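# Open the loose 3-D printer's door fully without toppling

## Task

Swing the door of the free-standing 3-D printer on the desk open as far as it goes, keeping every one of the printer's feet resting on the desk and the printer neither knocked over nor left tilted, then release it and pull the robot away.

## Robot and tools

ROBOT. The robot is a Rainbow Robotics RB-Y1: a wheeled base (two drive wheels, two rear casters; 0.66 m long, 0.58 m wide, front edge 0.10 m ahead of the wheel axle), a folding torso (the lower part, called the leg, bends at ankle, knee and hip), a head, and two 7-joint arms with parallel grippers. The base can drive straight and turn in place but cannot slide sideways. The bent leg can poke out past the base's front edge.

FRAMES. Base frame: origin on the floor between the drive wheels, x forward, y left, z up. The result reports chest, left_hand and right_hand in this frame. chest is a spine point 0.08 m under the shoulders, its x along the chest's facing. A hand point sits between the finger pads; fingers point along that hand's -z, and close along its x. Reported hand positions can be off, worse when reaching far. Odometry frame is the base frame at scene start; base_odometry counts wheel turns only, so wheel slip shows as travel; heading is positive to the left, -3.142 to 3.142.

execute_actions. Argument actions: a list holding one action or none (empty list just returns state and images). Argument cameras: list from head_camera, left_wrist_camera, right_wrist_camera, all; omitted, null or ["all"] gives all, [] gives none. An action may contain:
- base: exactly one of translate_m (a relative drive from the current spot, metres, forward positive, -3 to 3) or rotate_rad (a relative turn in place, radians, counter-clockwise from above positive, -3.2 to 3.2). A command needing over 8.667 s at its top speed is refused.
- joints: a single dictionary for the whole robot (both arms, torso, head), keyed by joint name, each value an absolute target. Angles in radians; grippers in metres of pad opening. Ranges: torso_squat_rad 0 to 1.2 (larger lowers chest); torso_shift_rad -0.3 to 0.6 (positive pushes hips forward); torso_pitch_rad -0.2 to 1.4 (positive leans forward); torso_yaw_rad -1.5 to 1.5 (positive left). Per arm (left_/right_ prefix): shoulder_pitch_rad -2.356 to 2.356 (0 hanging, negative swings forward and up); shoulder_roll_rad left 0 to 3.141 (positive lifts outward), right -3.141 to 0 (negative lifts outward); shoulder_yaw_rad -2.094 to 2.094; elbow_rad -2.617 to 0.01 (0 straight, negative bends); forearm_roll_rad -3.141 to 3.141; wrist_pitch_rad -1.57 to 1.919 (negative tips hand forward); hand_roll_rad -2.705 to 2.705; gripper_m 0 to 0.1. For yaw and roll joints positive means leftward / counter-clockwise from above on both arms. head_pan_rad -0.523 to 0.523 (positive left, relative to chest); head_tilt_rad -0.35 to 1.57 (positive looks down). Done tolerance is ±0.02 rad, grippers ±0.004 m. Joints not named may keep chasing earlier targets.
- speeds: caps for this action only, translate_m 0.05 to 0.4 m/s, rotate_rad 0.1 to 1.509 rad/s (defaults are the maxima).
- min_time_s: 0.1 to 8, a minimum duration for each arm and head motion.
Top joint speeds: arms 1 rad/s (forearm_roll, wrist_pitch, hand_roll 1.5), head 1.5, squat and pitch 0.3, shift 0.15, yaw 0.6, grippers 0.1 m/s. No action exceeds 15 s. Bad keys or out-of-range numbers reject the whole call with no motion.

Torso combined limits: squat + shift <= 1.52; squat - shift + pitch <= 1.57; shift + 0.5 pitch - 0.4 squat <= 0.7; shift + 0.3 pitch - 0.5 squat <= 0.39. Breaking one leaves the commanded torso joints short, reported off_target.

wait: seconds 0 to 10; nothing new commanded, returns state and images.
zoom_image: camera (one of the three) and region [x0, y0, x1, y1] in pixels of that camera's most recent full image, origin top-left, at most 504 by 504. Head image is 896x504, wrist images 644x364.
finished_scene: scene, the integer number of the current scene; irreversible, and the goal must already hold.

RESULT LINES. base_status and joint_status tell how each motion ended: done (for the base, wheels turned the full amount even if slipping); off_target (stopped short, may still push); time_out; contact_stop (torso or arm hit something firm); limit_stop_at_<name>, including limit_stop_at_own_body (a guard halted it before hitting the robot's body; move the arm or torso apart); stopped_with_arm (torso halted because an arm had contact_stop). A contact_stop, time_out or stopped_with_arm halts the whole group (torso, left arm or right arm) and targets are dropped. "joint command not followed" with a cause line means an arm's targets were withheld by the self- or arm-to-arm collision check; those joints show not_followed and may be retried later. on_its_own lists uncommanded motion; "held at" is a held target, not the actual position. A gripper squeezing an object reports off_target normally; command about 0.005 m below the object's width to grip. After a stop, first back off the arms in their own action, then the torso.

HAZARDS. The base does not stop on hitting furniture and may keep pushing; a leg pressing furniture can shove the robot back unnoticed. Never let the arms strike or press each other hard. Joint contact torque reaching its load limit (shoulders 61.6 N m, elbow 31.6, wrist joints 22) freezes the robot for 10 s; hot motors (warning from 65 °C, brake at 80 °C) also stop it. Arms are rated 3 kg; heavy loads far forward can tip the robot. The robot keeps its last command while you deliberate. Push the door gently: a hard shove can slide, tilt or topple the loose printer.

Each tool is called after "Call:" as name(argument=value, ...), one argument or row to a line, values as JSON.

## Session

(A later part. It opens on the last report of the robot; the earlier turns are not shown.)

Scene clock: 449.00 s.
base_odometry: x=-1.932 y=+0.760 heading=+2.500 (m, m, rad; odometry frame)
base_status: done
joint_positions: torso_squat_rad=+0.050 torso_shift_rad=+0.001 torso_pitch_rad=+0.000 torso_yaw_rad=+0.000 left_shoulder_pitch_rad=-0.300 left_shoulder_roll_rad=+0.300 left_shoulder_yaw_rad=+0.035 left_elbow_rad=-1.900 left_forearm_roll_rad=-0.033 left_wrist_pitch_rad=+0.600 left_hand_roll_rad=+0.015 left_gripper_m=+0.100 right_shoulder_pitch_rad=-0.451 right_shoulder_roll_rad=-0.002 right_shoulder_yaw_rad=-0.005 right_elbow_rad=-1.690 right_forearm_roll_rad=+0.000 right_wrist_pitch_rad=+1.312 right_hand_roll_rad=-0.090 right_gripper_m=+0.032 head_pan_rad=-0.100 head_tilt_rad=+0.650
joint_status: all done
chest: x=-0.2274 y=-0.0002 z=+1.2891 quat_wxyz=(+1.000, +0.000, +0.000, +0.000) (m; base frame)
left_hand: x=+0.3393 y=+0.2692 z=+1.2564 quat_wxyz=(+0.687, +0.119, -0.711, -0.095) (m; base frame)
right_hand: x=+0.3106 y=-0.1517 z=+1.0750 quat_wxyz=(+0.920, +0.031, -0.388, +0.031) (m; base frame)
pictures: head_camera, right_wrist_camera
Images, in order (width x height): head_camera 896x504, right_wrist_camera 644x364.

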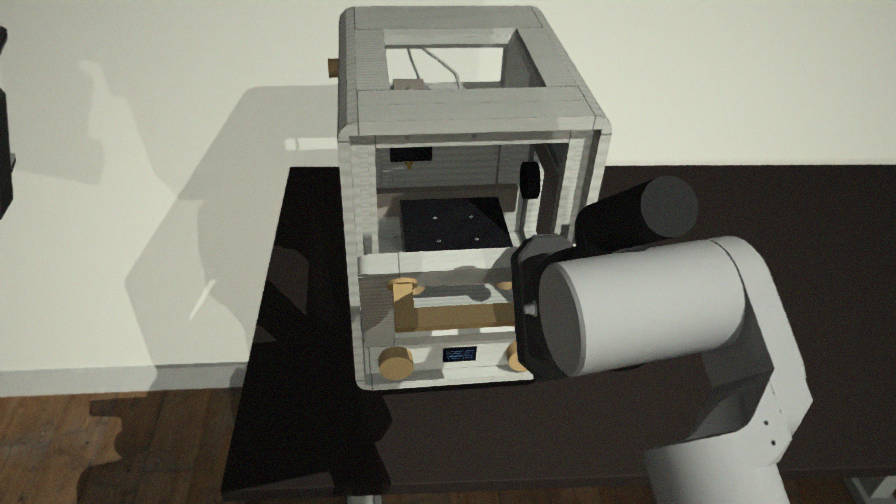

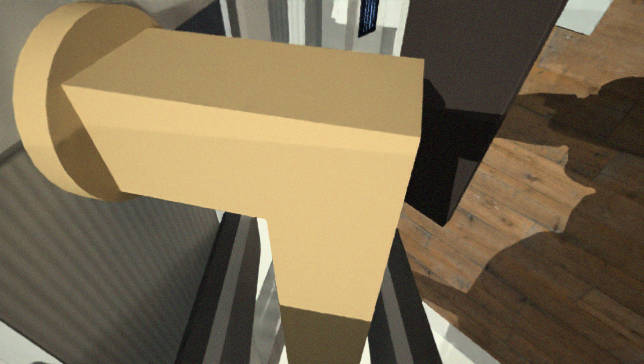

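Call:
execute_actions(
  actions=[
    {"joints": {"right_shoulder_pitch_rad": -0.112, "right_shoulder_roll_rad": -0.002, "right_shoulder_yaw_rad": 0.12, "right_elbow_rad": -1.891, "right_wrist_pitch_rad": 1.047, "right_hand_roll_rad": -0.086, "head_tilt_rad": 0.8}, "min_time_s": 0.9},
  ],
  cameras=["right_wrist_camera"],
)

Call:
execute_actions(
  actions=[
    {"joints": {"right_shoulder_pitch_rad": 0.108, "right_shoulder_roll_rad": -0.018, "right_shoulder_yaw_rad": 0.192, "right_elbow_rad": -1.795, "right_wrist_pitch_rad": 0.591, "right_hand_roll_rad": -0.071}, "min_time_s": 0.9},
  ],
  cameras=["head_camera", "right_wrist_camera"],
)

Scene clock: 482.77 s.
base_odometry: x=-1.932 y=+0.760 heading=+2.500 (m, m, rad; odometry frame)
base_status: not commanded
joint_positions: torso_squat_rad=+0.050 torso_shift_rad=+0.001 torso_pitch_rad=+0.000 torso_yaw_rad=+0.000 left_shoulder_pitch_rad=-0.300 left_shoulder_roll_rad=+0.300 left_shoulder_yaw_rad=+0.035 left_elbow_rad=-1.900 left_forearm_roll_rad=-0.033 left_wrist_pitch_rad=+0.600 left_hand_roll_rad=+0.015 left_gripper_m=+0.100 right_shoulder_pitch_rad=-0.112 right_shoulder_roll_rad=-0.002 right_shoulder_yaw_rad=+0.120 right_elbow_rad=-1.891 right_forearm_roll_rad=+0.000 right_wrist_pitch_rad=+1.047 right_hand_roll_rad=-0.086 right_gripper_m=+0.032 head_pan_rad=-0.100 head_tilt_rad=+0.800
joint_status: all done
chest: x=-0.2273 y=-0.0002 z=+1.2891 quat_wxyz=(+1.000, +0.000, +0.000, +0.000) (m; base frame)
left_hand: x=+0.3393 y=+0.2692 z=+1.2563 quat_wxyz=(+0.687, +0.119, -0.711, -0.095) (m; base frame)
right_hand: x=+0.2603 y=-0.1486 z=+1.0403 quat_wxyz=(+0.889, +0.048, -0.454, +0.035) (m; base frame)
pictures: right_wrist_camera
Images, in order (width x height): right_wrist_camera 644x364.

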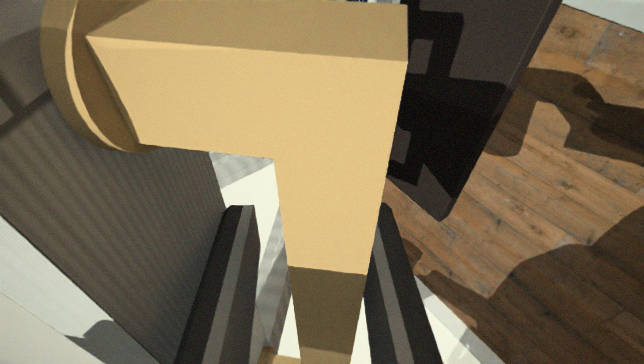

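Scene clock: 483.97 s.
base_odometry: x=-1.932 y=+0.760 heading=+2.500 (m, m, rad; odometry frame)
base_status: not commanded
joint_positions: torso_squat_rad=+0.050 torso_shift_rad=+0.001 torso_pitch_rad=+0.000 torso_yaw_rad=+0.000 left_shoulder_pitch_rad=-0.300 left_shoulder_roll_rad=+0.300 left_shoulder_yaw_rad=+0.035 left_elbow_rad=-1.900 left_forearm_roll_rad=-0.033 left_wrist_pitch_rad=+0.600 left_hand_roll_rad=+0.015 left_gripper_m=+0.100 right_shoulder_pitch_rad=+0.108 right_shoulder_roll_rad=-0.018 right_shoulder_yaw_rad=+0.191 right_elbow_rad=-1.795 right_forearm_roll_rad=+0.000 right_wrist_pitch_rad=+0.591 right_hand_roll_rad=-0.071 right_gripper_m=+0.032 head_pan_rad=-0.100 head_tilt_rad=+0.800
joint_status: all done
chest: x=-0.2273 y=-0.0002 z=+1.2891 quat_wxyz=(+1.000, +0.000, +0.000, +0.000) (m; base frame)
left_hand: x=+0.3393 y=+0.2692 z=+1.2563 quat_wxyz=(+0.687, +0.119, -0.711, -0.095) (m; base frame)
right_hand: x=+0.2327 y=-0.1482 z=+0.9867 quat_wxyz=(+0.852, +0.059, -0.519, +0.036) (m; base frame)
pictures: head_camera, right_wrist_camera
Images, in order (width x height): head_camera 896x504, right_wrist_camera 644x364.

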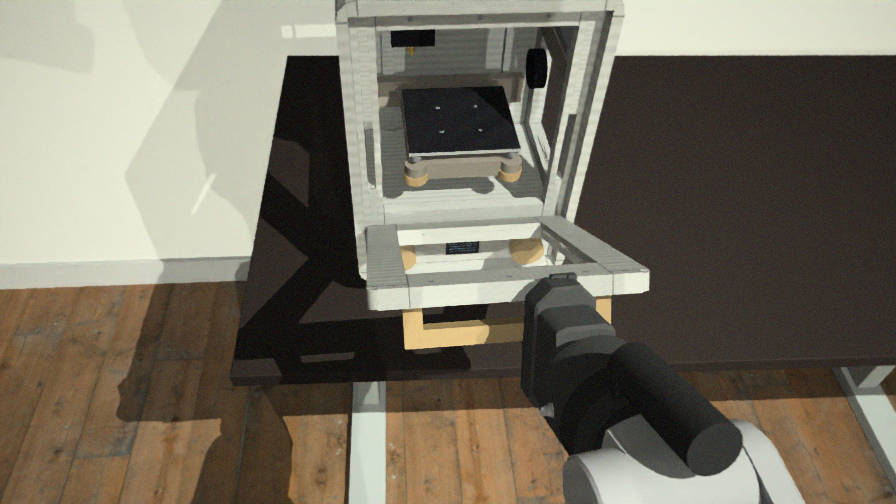

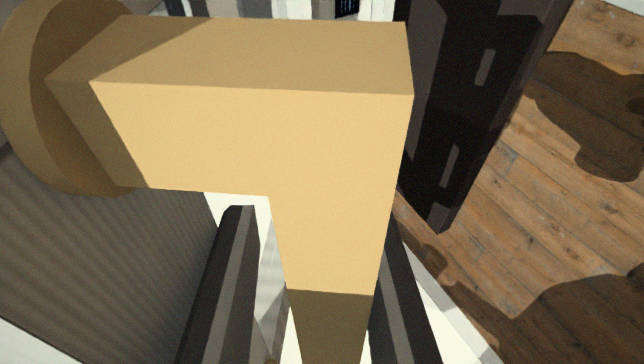

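Call:
execute_actions(
  actions=[
    {"joints": {"torso_squat_rad": 0.557, "right_shoulder_pitch_rad": 0.267, "right_shoulder_roll_rad": -0.055, "right_shoulder_yaw_rad": 0.256, "right_elbow_rad": -1.681, "right_wrist_pitch_rad": 0.022, "right_hand_roll_rad": -0.03}, "min_time_s": 1.6},
  ],
  cameras=["head_camera", "right_wrist_camera"],
)

Scene clock: 513.70 s.
base_odometry: x=-1.932 y=+0.760 heading=+2.500 (m, m, rad; odometry frame)
base_status: not commanded
joint_positions: torso_squat_rad=+0.557 torso_shift_rad=+0.001 torso_pitch_rad=+0.000 torso_yaw_rad=+0.000 left_shoulder_pitch_rad=-0.300 left_shoulder_roll_rad=+0.300 left_shoulder_yaw_rad=+0.035 left_elbow_rad=-1.900 left_forearm_roll_rad=-0.033 left_wrist_pitch_rad=+0.600 left_hand_roll_rad=+0.015 left_gripper_m=+0.100 right_shoulder_pitch_rad=+0.268 right_shoulder_roll_rad=-0.055 right_shoulder_yaw_rad=+0.256 right_elbow_rad=-1.681 right_forearm_roll_rad=+0.000 right_wrist_pitch_rad=+0.022 right_hand_roll_rad=-0.030 right_gripper_m=+0.032 head_pan_rad=-0.100 head_tilt_rad=+0.800
joint_status: all done
chest: x=-0.2276 y=-0.0002 z=+1.1841 quat_wxyz=(+1.000, +0.000, +0.000, +0.000) (m; base frame)
left_hand: x=+0.3391 y=+0.2692 z=+1.1515 quat_wxyz=(+0.687, +0.119, -0.711, -0.095) (m; base frame)
right_hand: x=+0.2008 y=-0.1463 z=+0.8811 quat_wxyz=(+0.763, +0.065, -0.640, +0.054) (m; base frame)
pictures: head_camera, right_wrist_camera
Images, in order (width x height): head_camera 896x504, right_wrist_camera 644x364.

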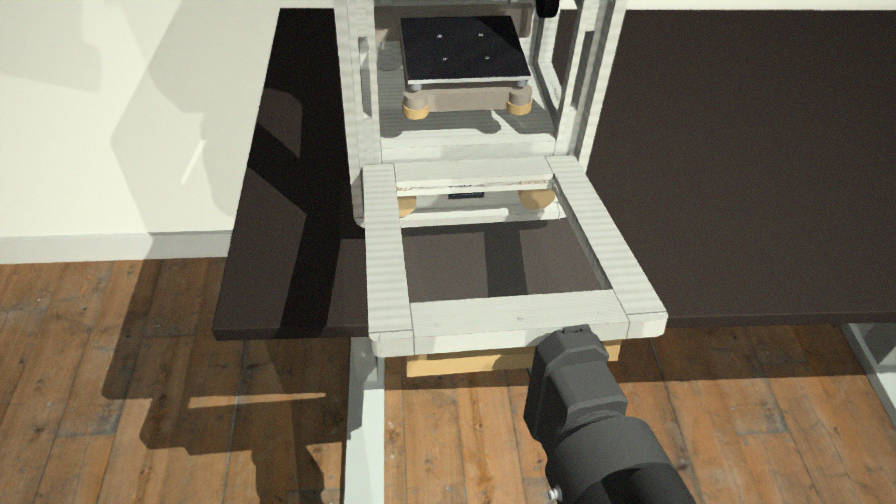

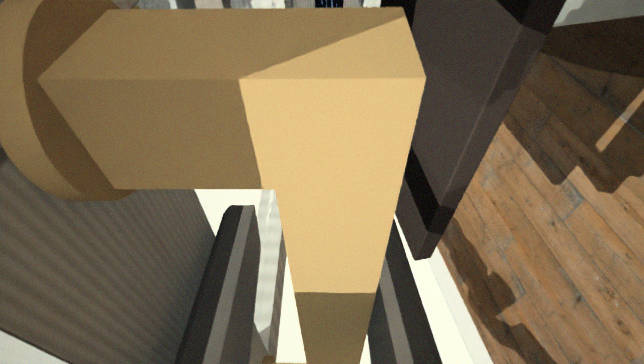

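Call:
execute_actions(
  actions=[
    {"joints": {"torso_squat_rad": 0.614}},
  ],
  cameras=["head_camera", "right_wrist_camera"],
)

Scene clock: 517.90 s.
base_odometry: x=-1.932 y=+0.760 heading=+2.500 (m, m, rad; odometry frame)
base_status: not commanded
joint_positions: torso_squat_rad=+0.614 torso_shift_rad=+0.001 torso_pitch_rad=+0.000 torso_yaw_rad=+0.000 left_shoulder_pitch_rad=-0.300 left_shoulder_roll_rad=+0.300 left_shoulder_yaw_rad=+0.035 left_elbow_rad=-1.900 left_forearm_roll_rad=-0.033 left_wrist_pitch_rad=+0.600 left_hand_roll_rad=+0.015 left_gripper_m=+0.100 right_shoulder_pitch_rad=+0.268 right_shoulder_roll_rad=-0.055 right_shoulder_yaw_rad=+0.256 right_elbow_rad=-1.681 right_forearm_roll_rad=+0.000 right_wrist_pitch_rad=+0.022 right_hand_roll_rad=-0.030 right_gripper_m=+0.032 head_pan_rad=-0.100 head_tilt_rad=+0.800
joint_status: all done
chest: x=-0.2276 y=-0.0002 z=+1.1621 quat_wxyz=(+1.000, +0.000, +0.000, +0.000) (m; base frame)
left_hand: x=+0.3390 y=+0.2692 z=+1.1295 quat_wxyz=(+0.687, +0.119, -0.711, -0.095) (m; base frame)
right_hand: x=+0.2006 y=-0.1464 z=+0.8589 quat_wxyz=(+0.763, +0.064, -0.640, +0.054) (m; base frame)
pictures: head_camera, right_wrist_camera
Images, in order (width x height): head_camera 896x504, right_wrist_camera 644x364.

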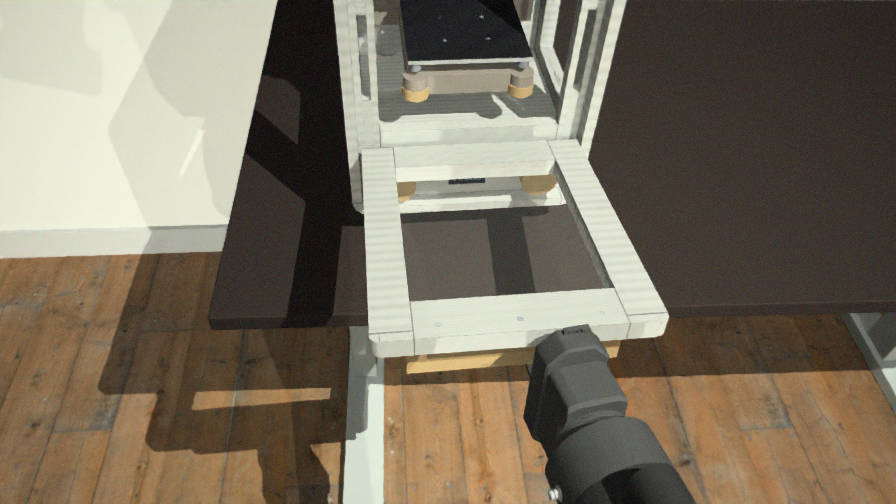

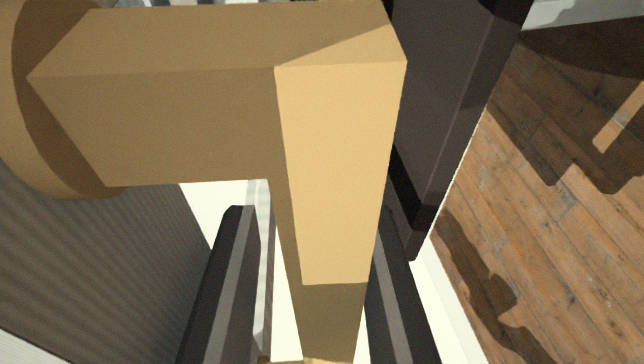

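Call:
execute_actions(
  actions=[
    {"joints": {"torso_squat_rad": 0.64}},
  ],
  cameras=["head_camera", "right_wrist_camera"],
)

Scene clock: 522.70 s.
base_odometry: x=-1.932 y=+0.760 heading=+2.500 (m, m, rad; odometry frame)
base_status: not commanded
joint_positions: torso_squat_rad=+0.640 torso_shift_rad=+0.001 torso_pitch_rad=+0.000 torso_yaw_rad=+0.000 left_shoulder_pitch_rad=-0.300 left_shoulder_roll_rad=+0.300 left_shoulder_yaw_rad=+0.035 left_elbow_rad=-1.900 left_forearm_roll_rad=-0.033 left_wrist_pitch_rad=+0.600 left_hand_roll_rad=+0.015 left_gripper_m=+0.100 right_shoulder_pitch_rad=+0.268 right_shoulder_roll_rad=-0.055 right_shoulder_yaw_rad=+0.256 right_elbow_rad=-1.681 right_forearm_roll_rad=+0.000 right_wrist_pitch_rad=+0.022 right_hand_roll_rad=-0.030 right_gripper_m=+0.032 head_pan_rad=-0.100 head_tilt_rad=+0.800
joint_status: all done
chest: x=-0.2276 y=-0.0002 z=+1.1514 quat_wxyz=(+1.000, +0.000, +0.000, +0.000) (m; base frame)
left_hand: x=+0.3390 y=+0.2692 z=+1.1188 quat_wxyz=(+0.687, +0.119, -0.711, -0.095) (m; base frame)
right_hand: x=+0.2006 y=-0.1464 z=+0.8482 quat_wxyz=(+0.764, +0.064, -0.640, +0.054) (m; base frame)
pictures: head_camera, right_wrist_camera
Images, in order (width x height): head_camera 896x504, right_wrist_camera 644x364.

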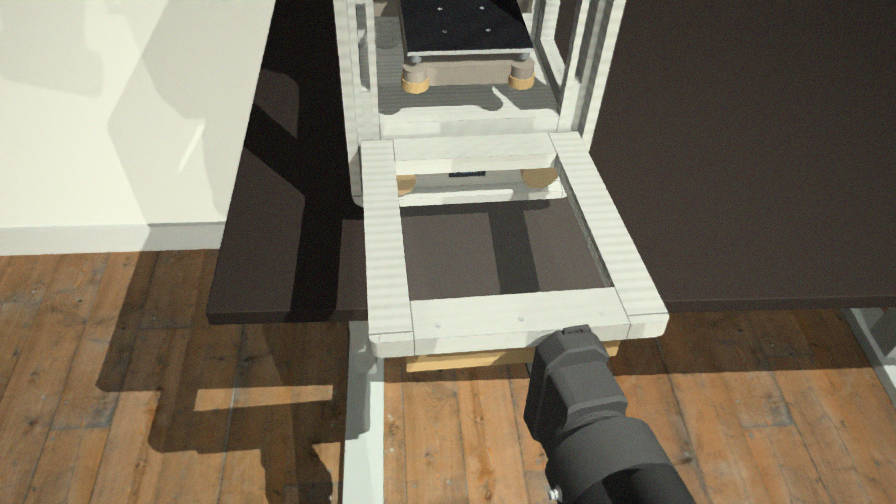

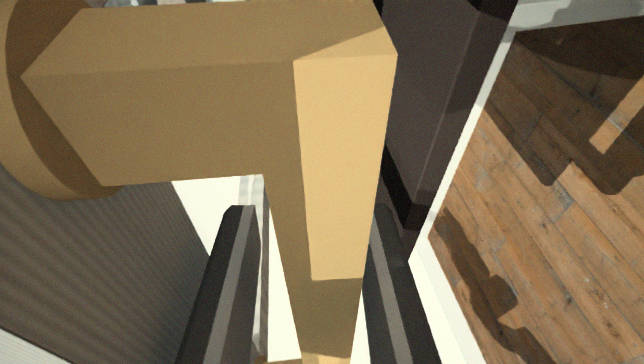

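Call:
execute_actions(
  actions=[
    {"joints": {"torso_squat_rad": 0.67}},
  ],
  cameras=["head_camera", "right_wrist_camera"],
)

Scene clock: 526.10 s.
base_odometry: x=-1.932 y=+0.760 heading=+2.500 (m, m, rad; odometry frame)
base_status: not commanded
joint_positions: torso_squat_rad=+0.670 torso_shift_rad=+0.001 torso_pitch_rad=+0.000 torso_yaw_rad=+0.000 left_shoulder_pitch_rad=-0.300 left_shoulder_roll_rad=+0.300 left_shoulder_yaw_rad=+0.035 left_elbow_rad=-1.900 left_forearm_roll_rad=-0.033 left_wrist_pitch_rad=+0.600 left_hand_roll_rad=+0.015 left_gripper_m=+0.100 right_shoulder_pitch_rad=+0.268 right_shoulder_roll_rad=-0.055 right_shoulder_yaw_rad=+0.256 right_elbow_rad=-1.680 right_forearm_roll_rad=+0.000 right_wrist_pitch_rad=+0.022 right_hand_roll_rad=-0.030 right_gripper_m=+0.032 head_pan_rad=-0.100 head_tilt_rad=+0.800
joint_status: all done
chest: x=-0.2276 y=-0.0002 z=+1.1386 quat_wxyz=(+1.000, +0.000, +0.000, +0.000) (m; base frame)
left_hand: x=+0.3390 y=+0.2692 z=+1.1060 quat_wxyz=(+0.687, +0.119, -0.711, -0.095) (m; base frame)
right_hand: x=+0.2006 y=-0.1464 z=+0.8353 quat_wxyz=(+0.764, +0.064, -0.640, +0.054) (m; base frame)
pictures: head_camera, right_wrist_camera
Images, in order (width x height): head_camera 896x504, right_wrist_camera 644x364.

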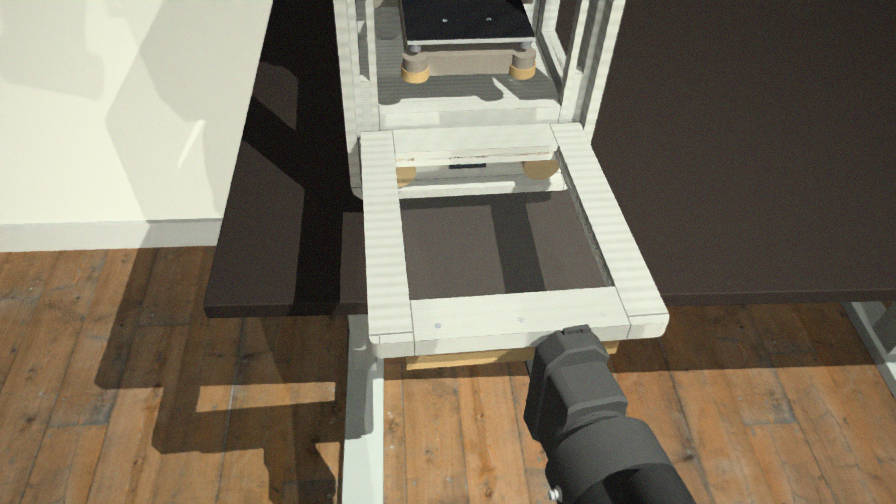

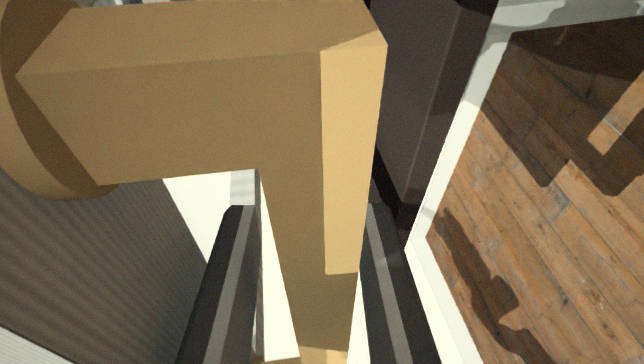

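Call:
execute_actions(
  actions=[
    {"joints": {"torso_squat_rad": 0.70}},
  ],
  cameras=["head_camera", "right_wrist_camera"],
)

Scene clock: 528.63 s.
base_odometry: x=-1.932 y=+0.760 heading=+2.500 (m, m, rad; odometry frame)
base_status: not commanded
joint_positions: torso_squat_rad=+0.700 torso_shift_rad=+0.001 torso_pitch_rad=+0.000 torso_yaw_rad=+0.000 left_shoulder_pitch_rad=-0.300 left_shoulder_roll_rad=+0.300 left_shoulder_yaw_rad=+0.035 left_elbow_rad=-1.900 left_forearm_roll_rad=-0.033 left_wrist_pitch_rad=+0.600 left_hand_roll_rad=+0.015 left_gripper_m=+0.100 right_shoulder_pitch_rad=+0.269 right_shoulder_roll_rad=-0.055 right_shoulder_yaw_rad=+0.256 right_elbow_rad=-1.680 right_forearm_roll_rad=+0.000 right_wrist_pitch_rad=+0.022 right_hand_roll_rad=-0.030 right_gripper_m=+0.032 head_pan_rad=-0.100 head_tilt_rad=+0.800
joint_status: all done
chest: x=-0.2276 y=-0.0002 z=+1.1253 quat_wxyz=(+1.000, +0.000, +0.000, +0.000) (m; base frame)
left_hand: x=+0.3391 y=+0.2692 z=+1.0927 quat_wxyz=(+0.687, +0.119, -0.711, -0.095) (m; base frame)
right_hand: x=+0.2005 y=-0.1464 z=+0.8219 quat_wxyz=(+0.764, +0.064, -0.640, +0.054) (m; base frame)
pictures: head_camera, right_wrist_camera
Images, in order (width x height): head_camera 896x504, right_wrist_camera 644x364.

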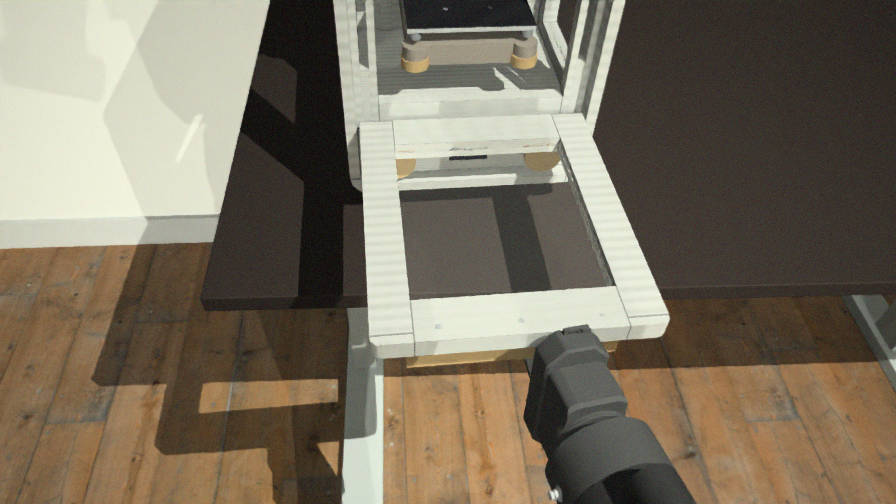

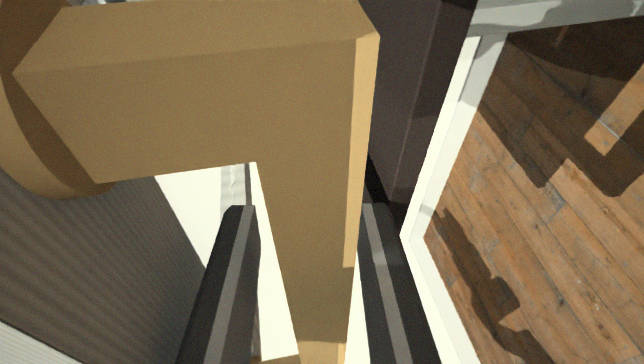

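Call:
execute_actions(
  actions=[
    {"joints": {"right_shoulder_pitch_rad": 0.195, "right_shoulder_roll_rad": -0.038, "right_shoulder_yaw_rad": 0.235, "right_elbow_rad": -1.377, "right_wrist_pitch_rad": -0.412, "right_hand_roll_rad": 0.0, "head_tilt_rad": 0.6}, "min_time_s": 0.8},
  ],
  cameras=["head_camera", "right_wrist_camera"],
)

Scene clock: 540.90 s.
base_odometry: x=-1.932 y=+0.760 heading=+2.500 (m, m, rad; odometry frame)
base_status: not commanded
joint_positions: torso_squat_rad=+0.700 torso_shift_rad=+0.001 torso_pitch_rad=+0.000 torso_yaw_rad=+0.000 left_shoulder_pitch_rad=-0.300 left_shoulder_roll_rad=+0.300 left_shoulder_yaw_rad=+0.035 left_elbow_rad=-1.900 left_forearm_roll_rad=-0.033 left_wrist_pitch_rad=+0.600 left_hand_roll_rad=+0.015 left_gripper_m=+0.100 right_shoulder_pitch_rad=+0.195 right_shoulder_roll_rad=-0.038 right_shoulder_yaw_rad=+0.235 right_elbow_rad=-1.377 right_forearm_roll_rad=+0.000 right_wrist_pitch_rad=-0.412 right_hand_roll_rad=+0.000 right_gripper_m=+0.032 head_pan_rad=-0.100 head_tilt_rad=+0.600
joint_status: all done
chest: x=-0.2274 y=-0.0002 z=+1.1253 quat_wxyz=(+1.000, +0.000, +0.000, +0.000) (m; base frame)
left_hand: x=+0.3392 y=+0.2692 z=+1.0926 quat_wxyz=(+0.687, +0.119, -0.711, -0.095) (m; base frame)
right_hand: x=+0.2013 y=-0.1458 z=+0.8111 quat_wxyz=(+0.694, +0.062, -0.715, +0.060) (m; base frame)
pictures: head_camera, right_wrist_camera
Images, in order (width x height): head_camera 896x504, right_wrist_camera 644x364.

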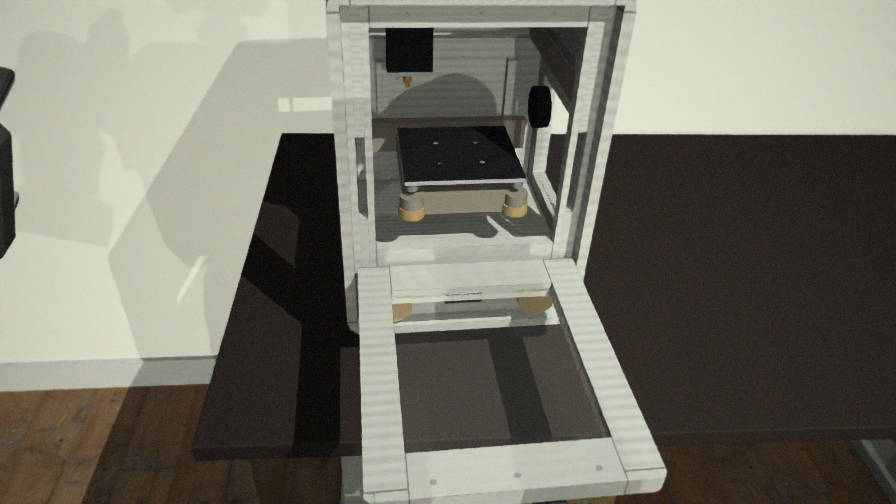

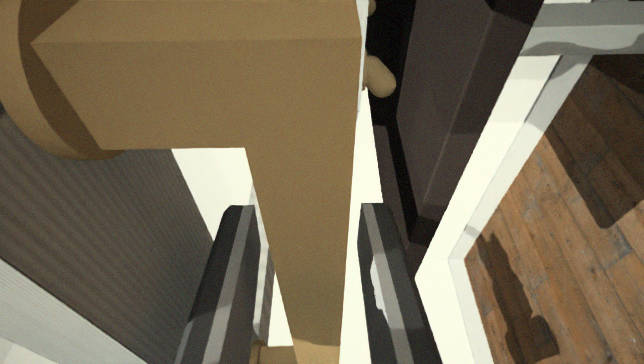

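Call:
execute_actions(
  actions=[
    {"base": {"translate_m": -0.5}, "joints": {"head_tilt_rad": 0.45, "head_pan_rad": -0.05}},
  ],
  cameras=["head_camera", "right_wrist_camera"],
)

Scene clock: 547.23 s.
base_odometry: x=-1.532 y=+0.461 heading=+2.499 (m, m, rad; odometry frame)
base_status: done
joint_positions: torso_squat_rad=+0.700 torso_shift_rad=+0.001 torso_pitch_rad=+0.000 torso_yaw_rad=+0.000 left_shoulder_pitch_rad=-0.300 left_shoulder_roll_rad=+0.300 left_shoulder_yaw_rad=+0.035 left_elbow_rad=-1.900 left_forearm_roll_rad=-0.033 left_wrist_pitch_rad=+0.600 left_hand_roll_rad=+0.015 left_gripper_m=+0.100 right_shoulder_pitch_rad=+0.195 right_shoulder_roll_rad=-0.038 right_shoulder_yaw_rad=+0.235 right_elbow_rad=-1.377 right_forearm_roll_rad=+0.000 right_wrist_pitch_rad=-0.412 right_hand_roll_rad=+0.000 right_gripper_m=+0.032 head_pan_rad=-0.050 head_tilt_rad=+0.450
joint_status: all done
chest: x=-0.2274 y=-0.0002 z=+1.1253 quat_wxyz=(+1.000, +0.000, +0.000, +0.000) (m; base frame)
left_hand: x=+0.3392 y=+0.2692 z=+1.0926 quat_wxyz=(+0.687, +0.119, -0.711, -0.095) (m; base frame)
right_hand: x=+0.2014 y=-0.1457 z=+0.8112 quat_wxyz=(+0.694, +0.062, -0.715, +0.060) (m; base frame)
pictures: head_camera, right_wrist_camera
Images, in order (width x height): head_camera 896x504, right_wrist_camera 644x364.

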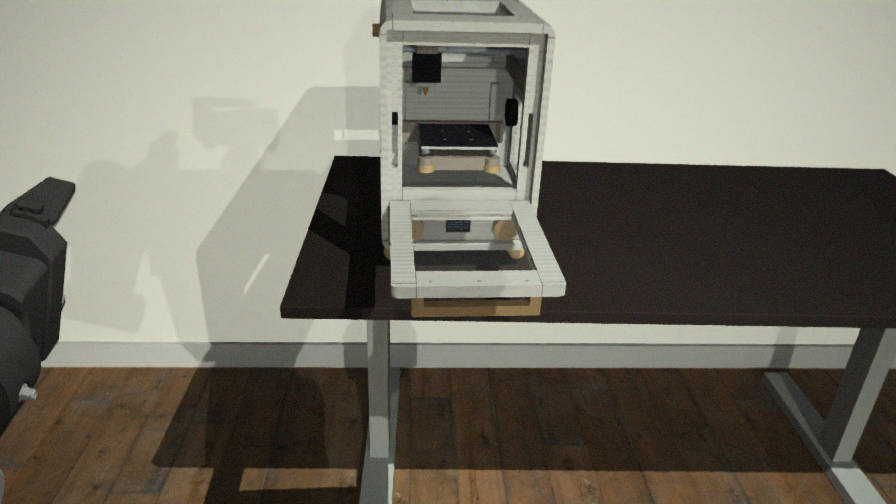

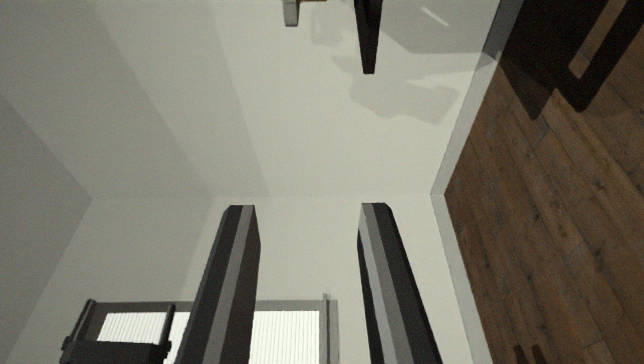

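Call:
finished_scene(
  scene=1,
)

The scene is finished: the task was done.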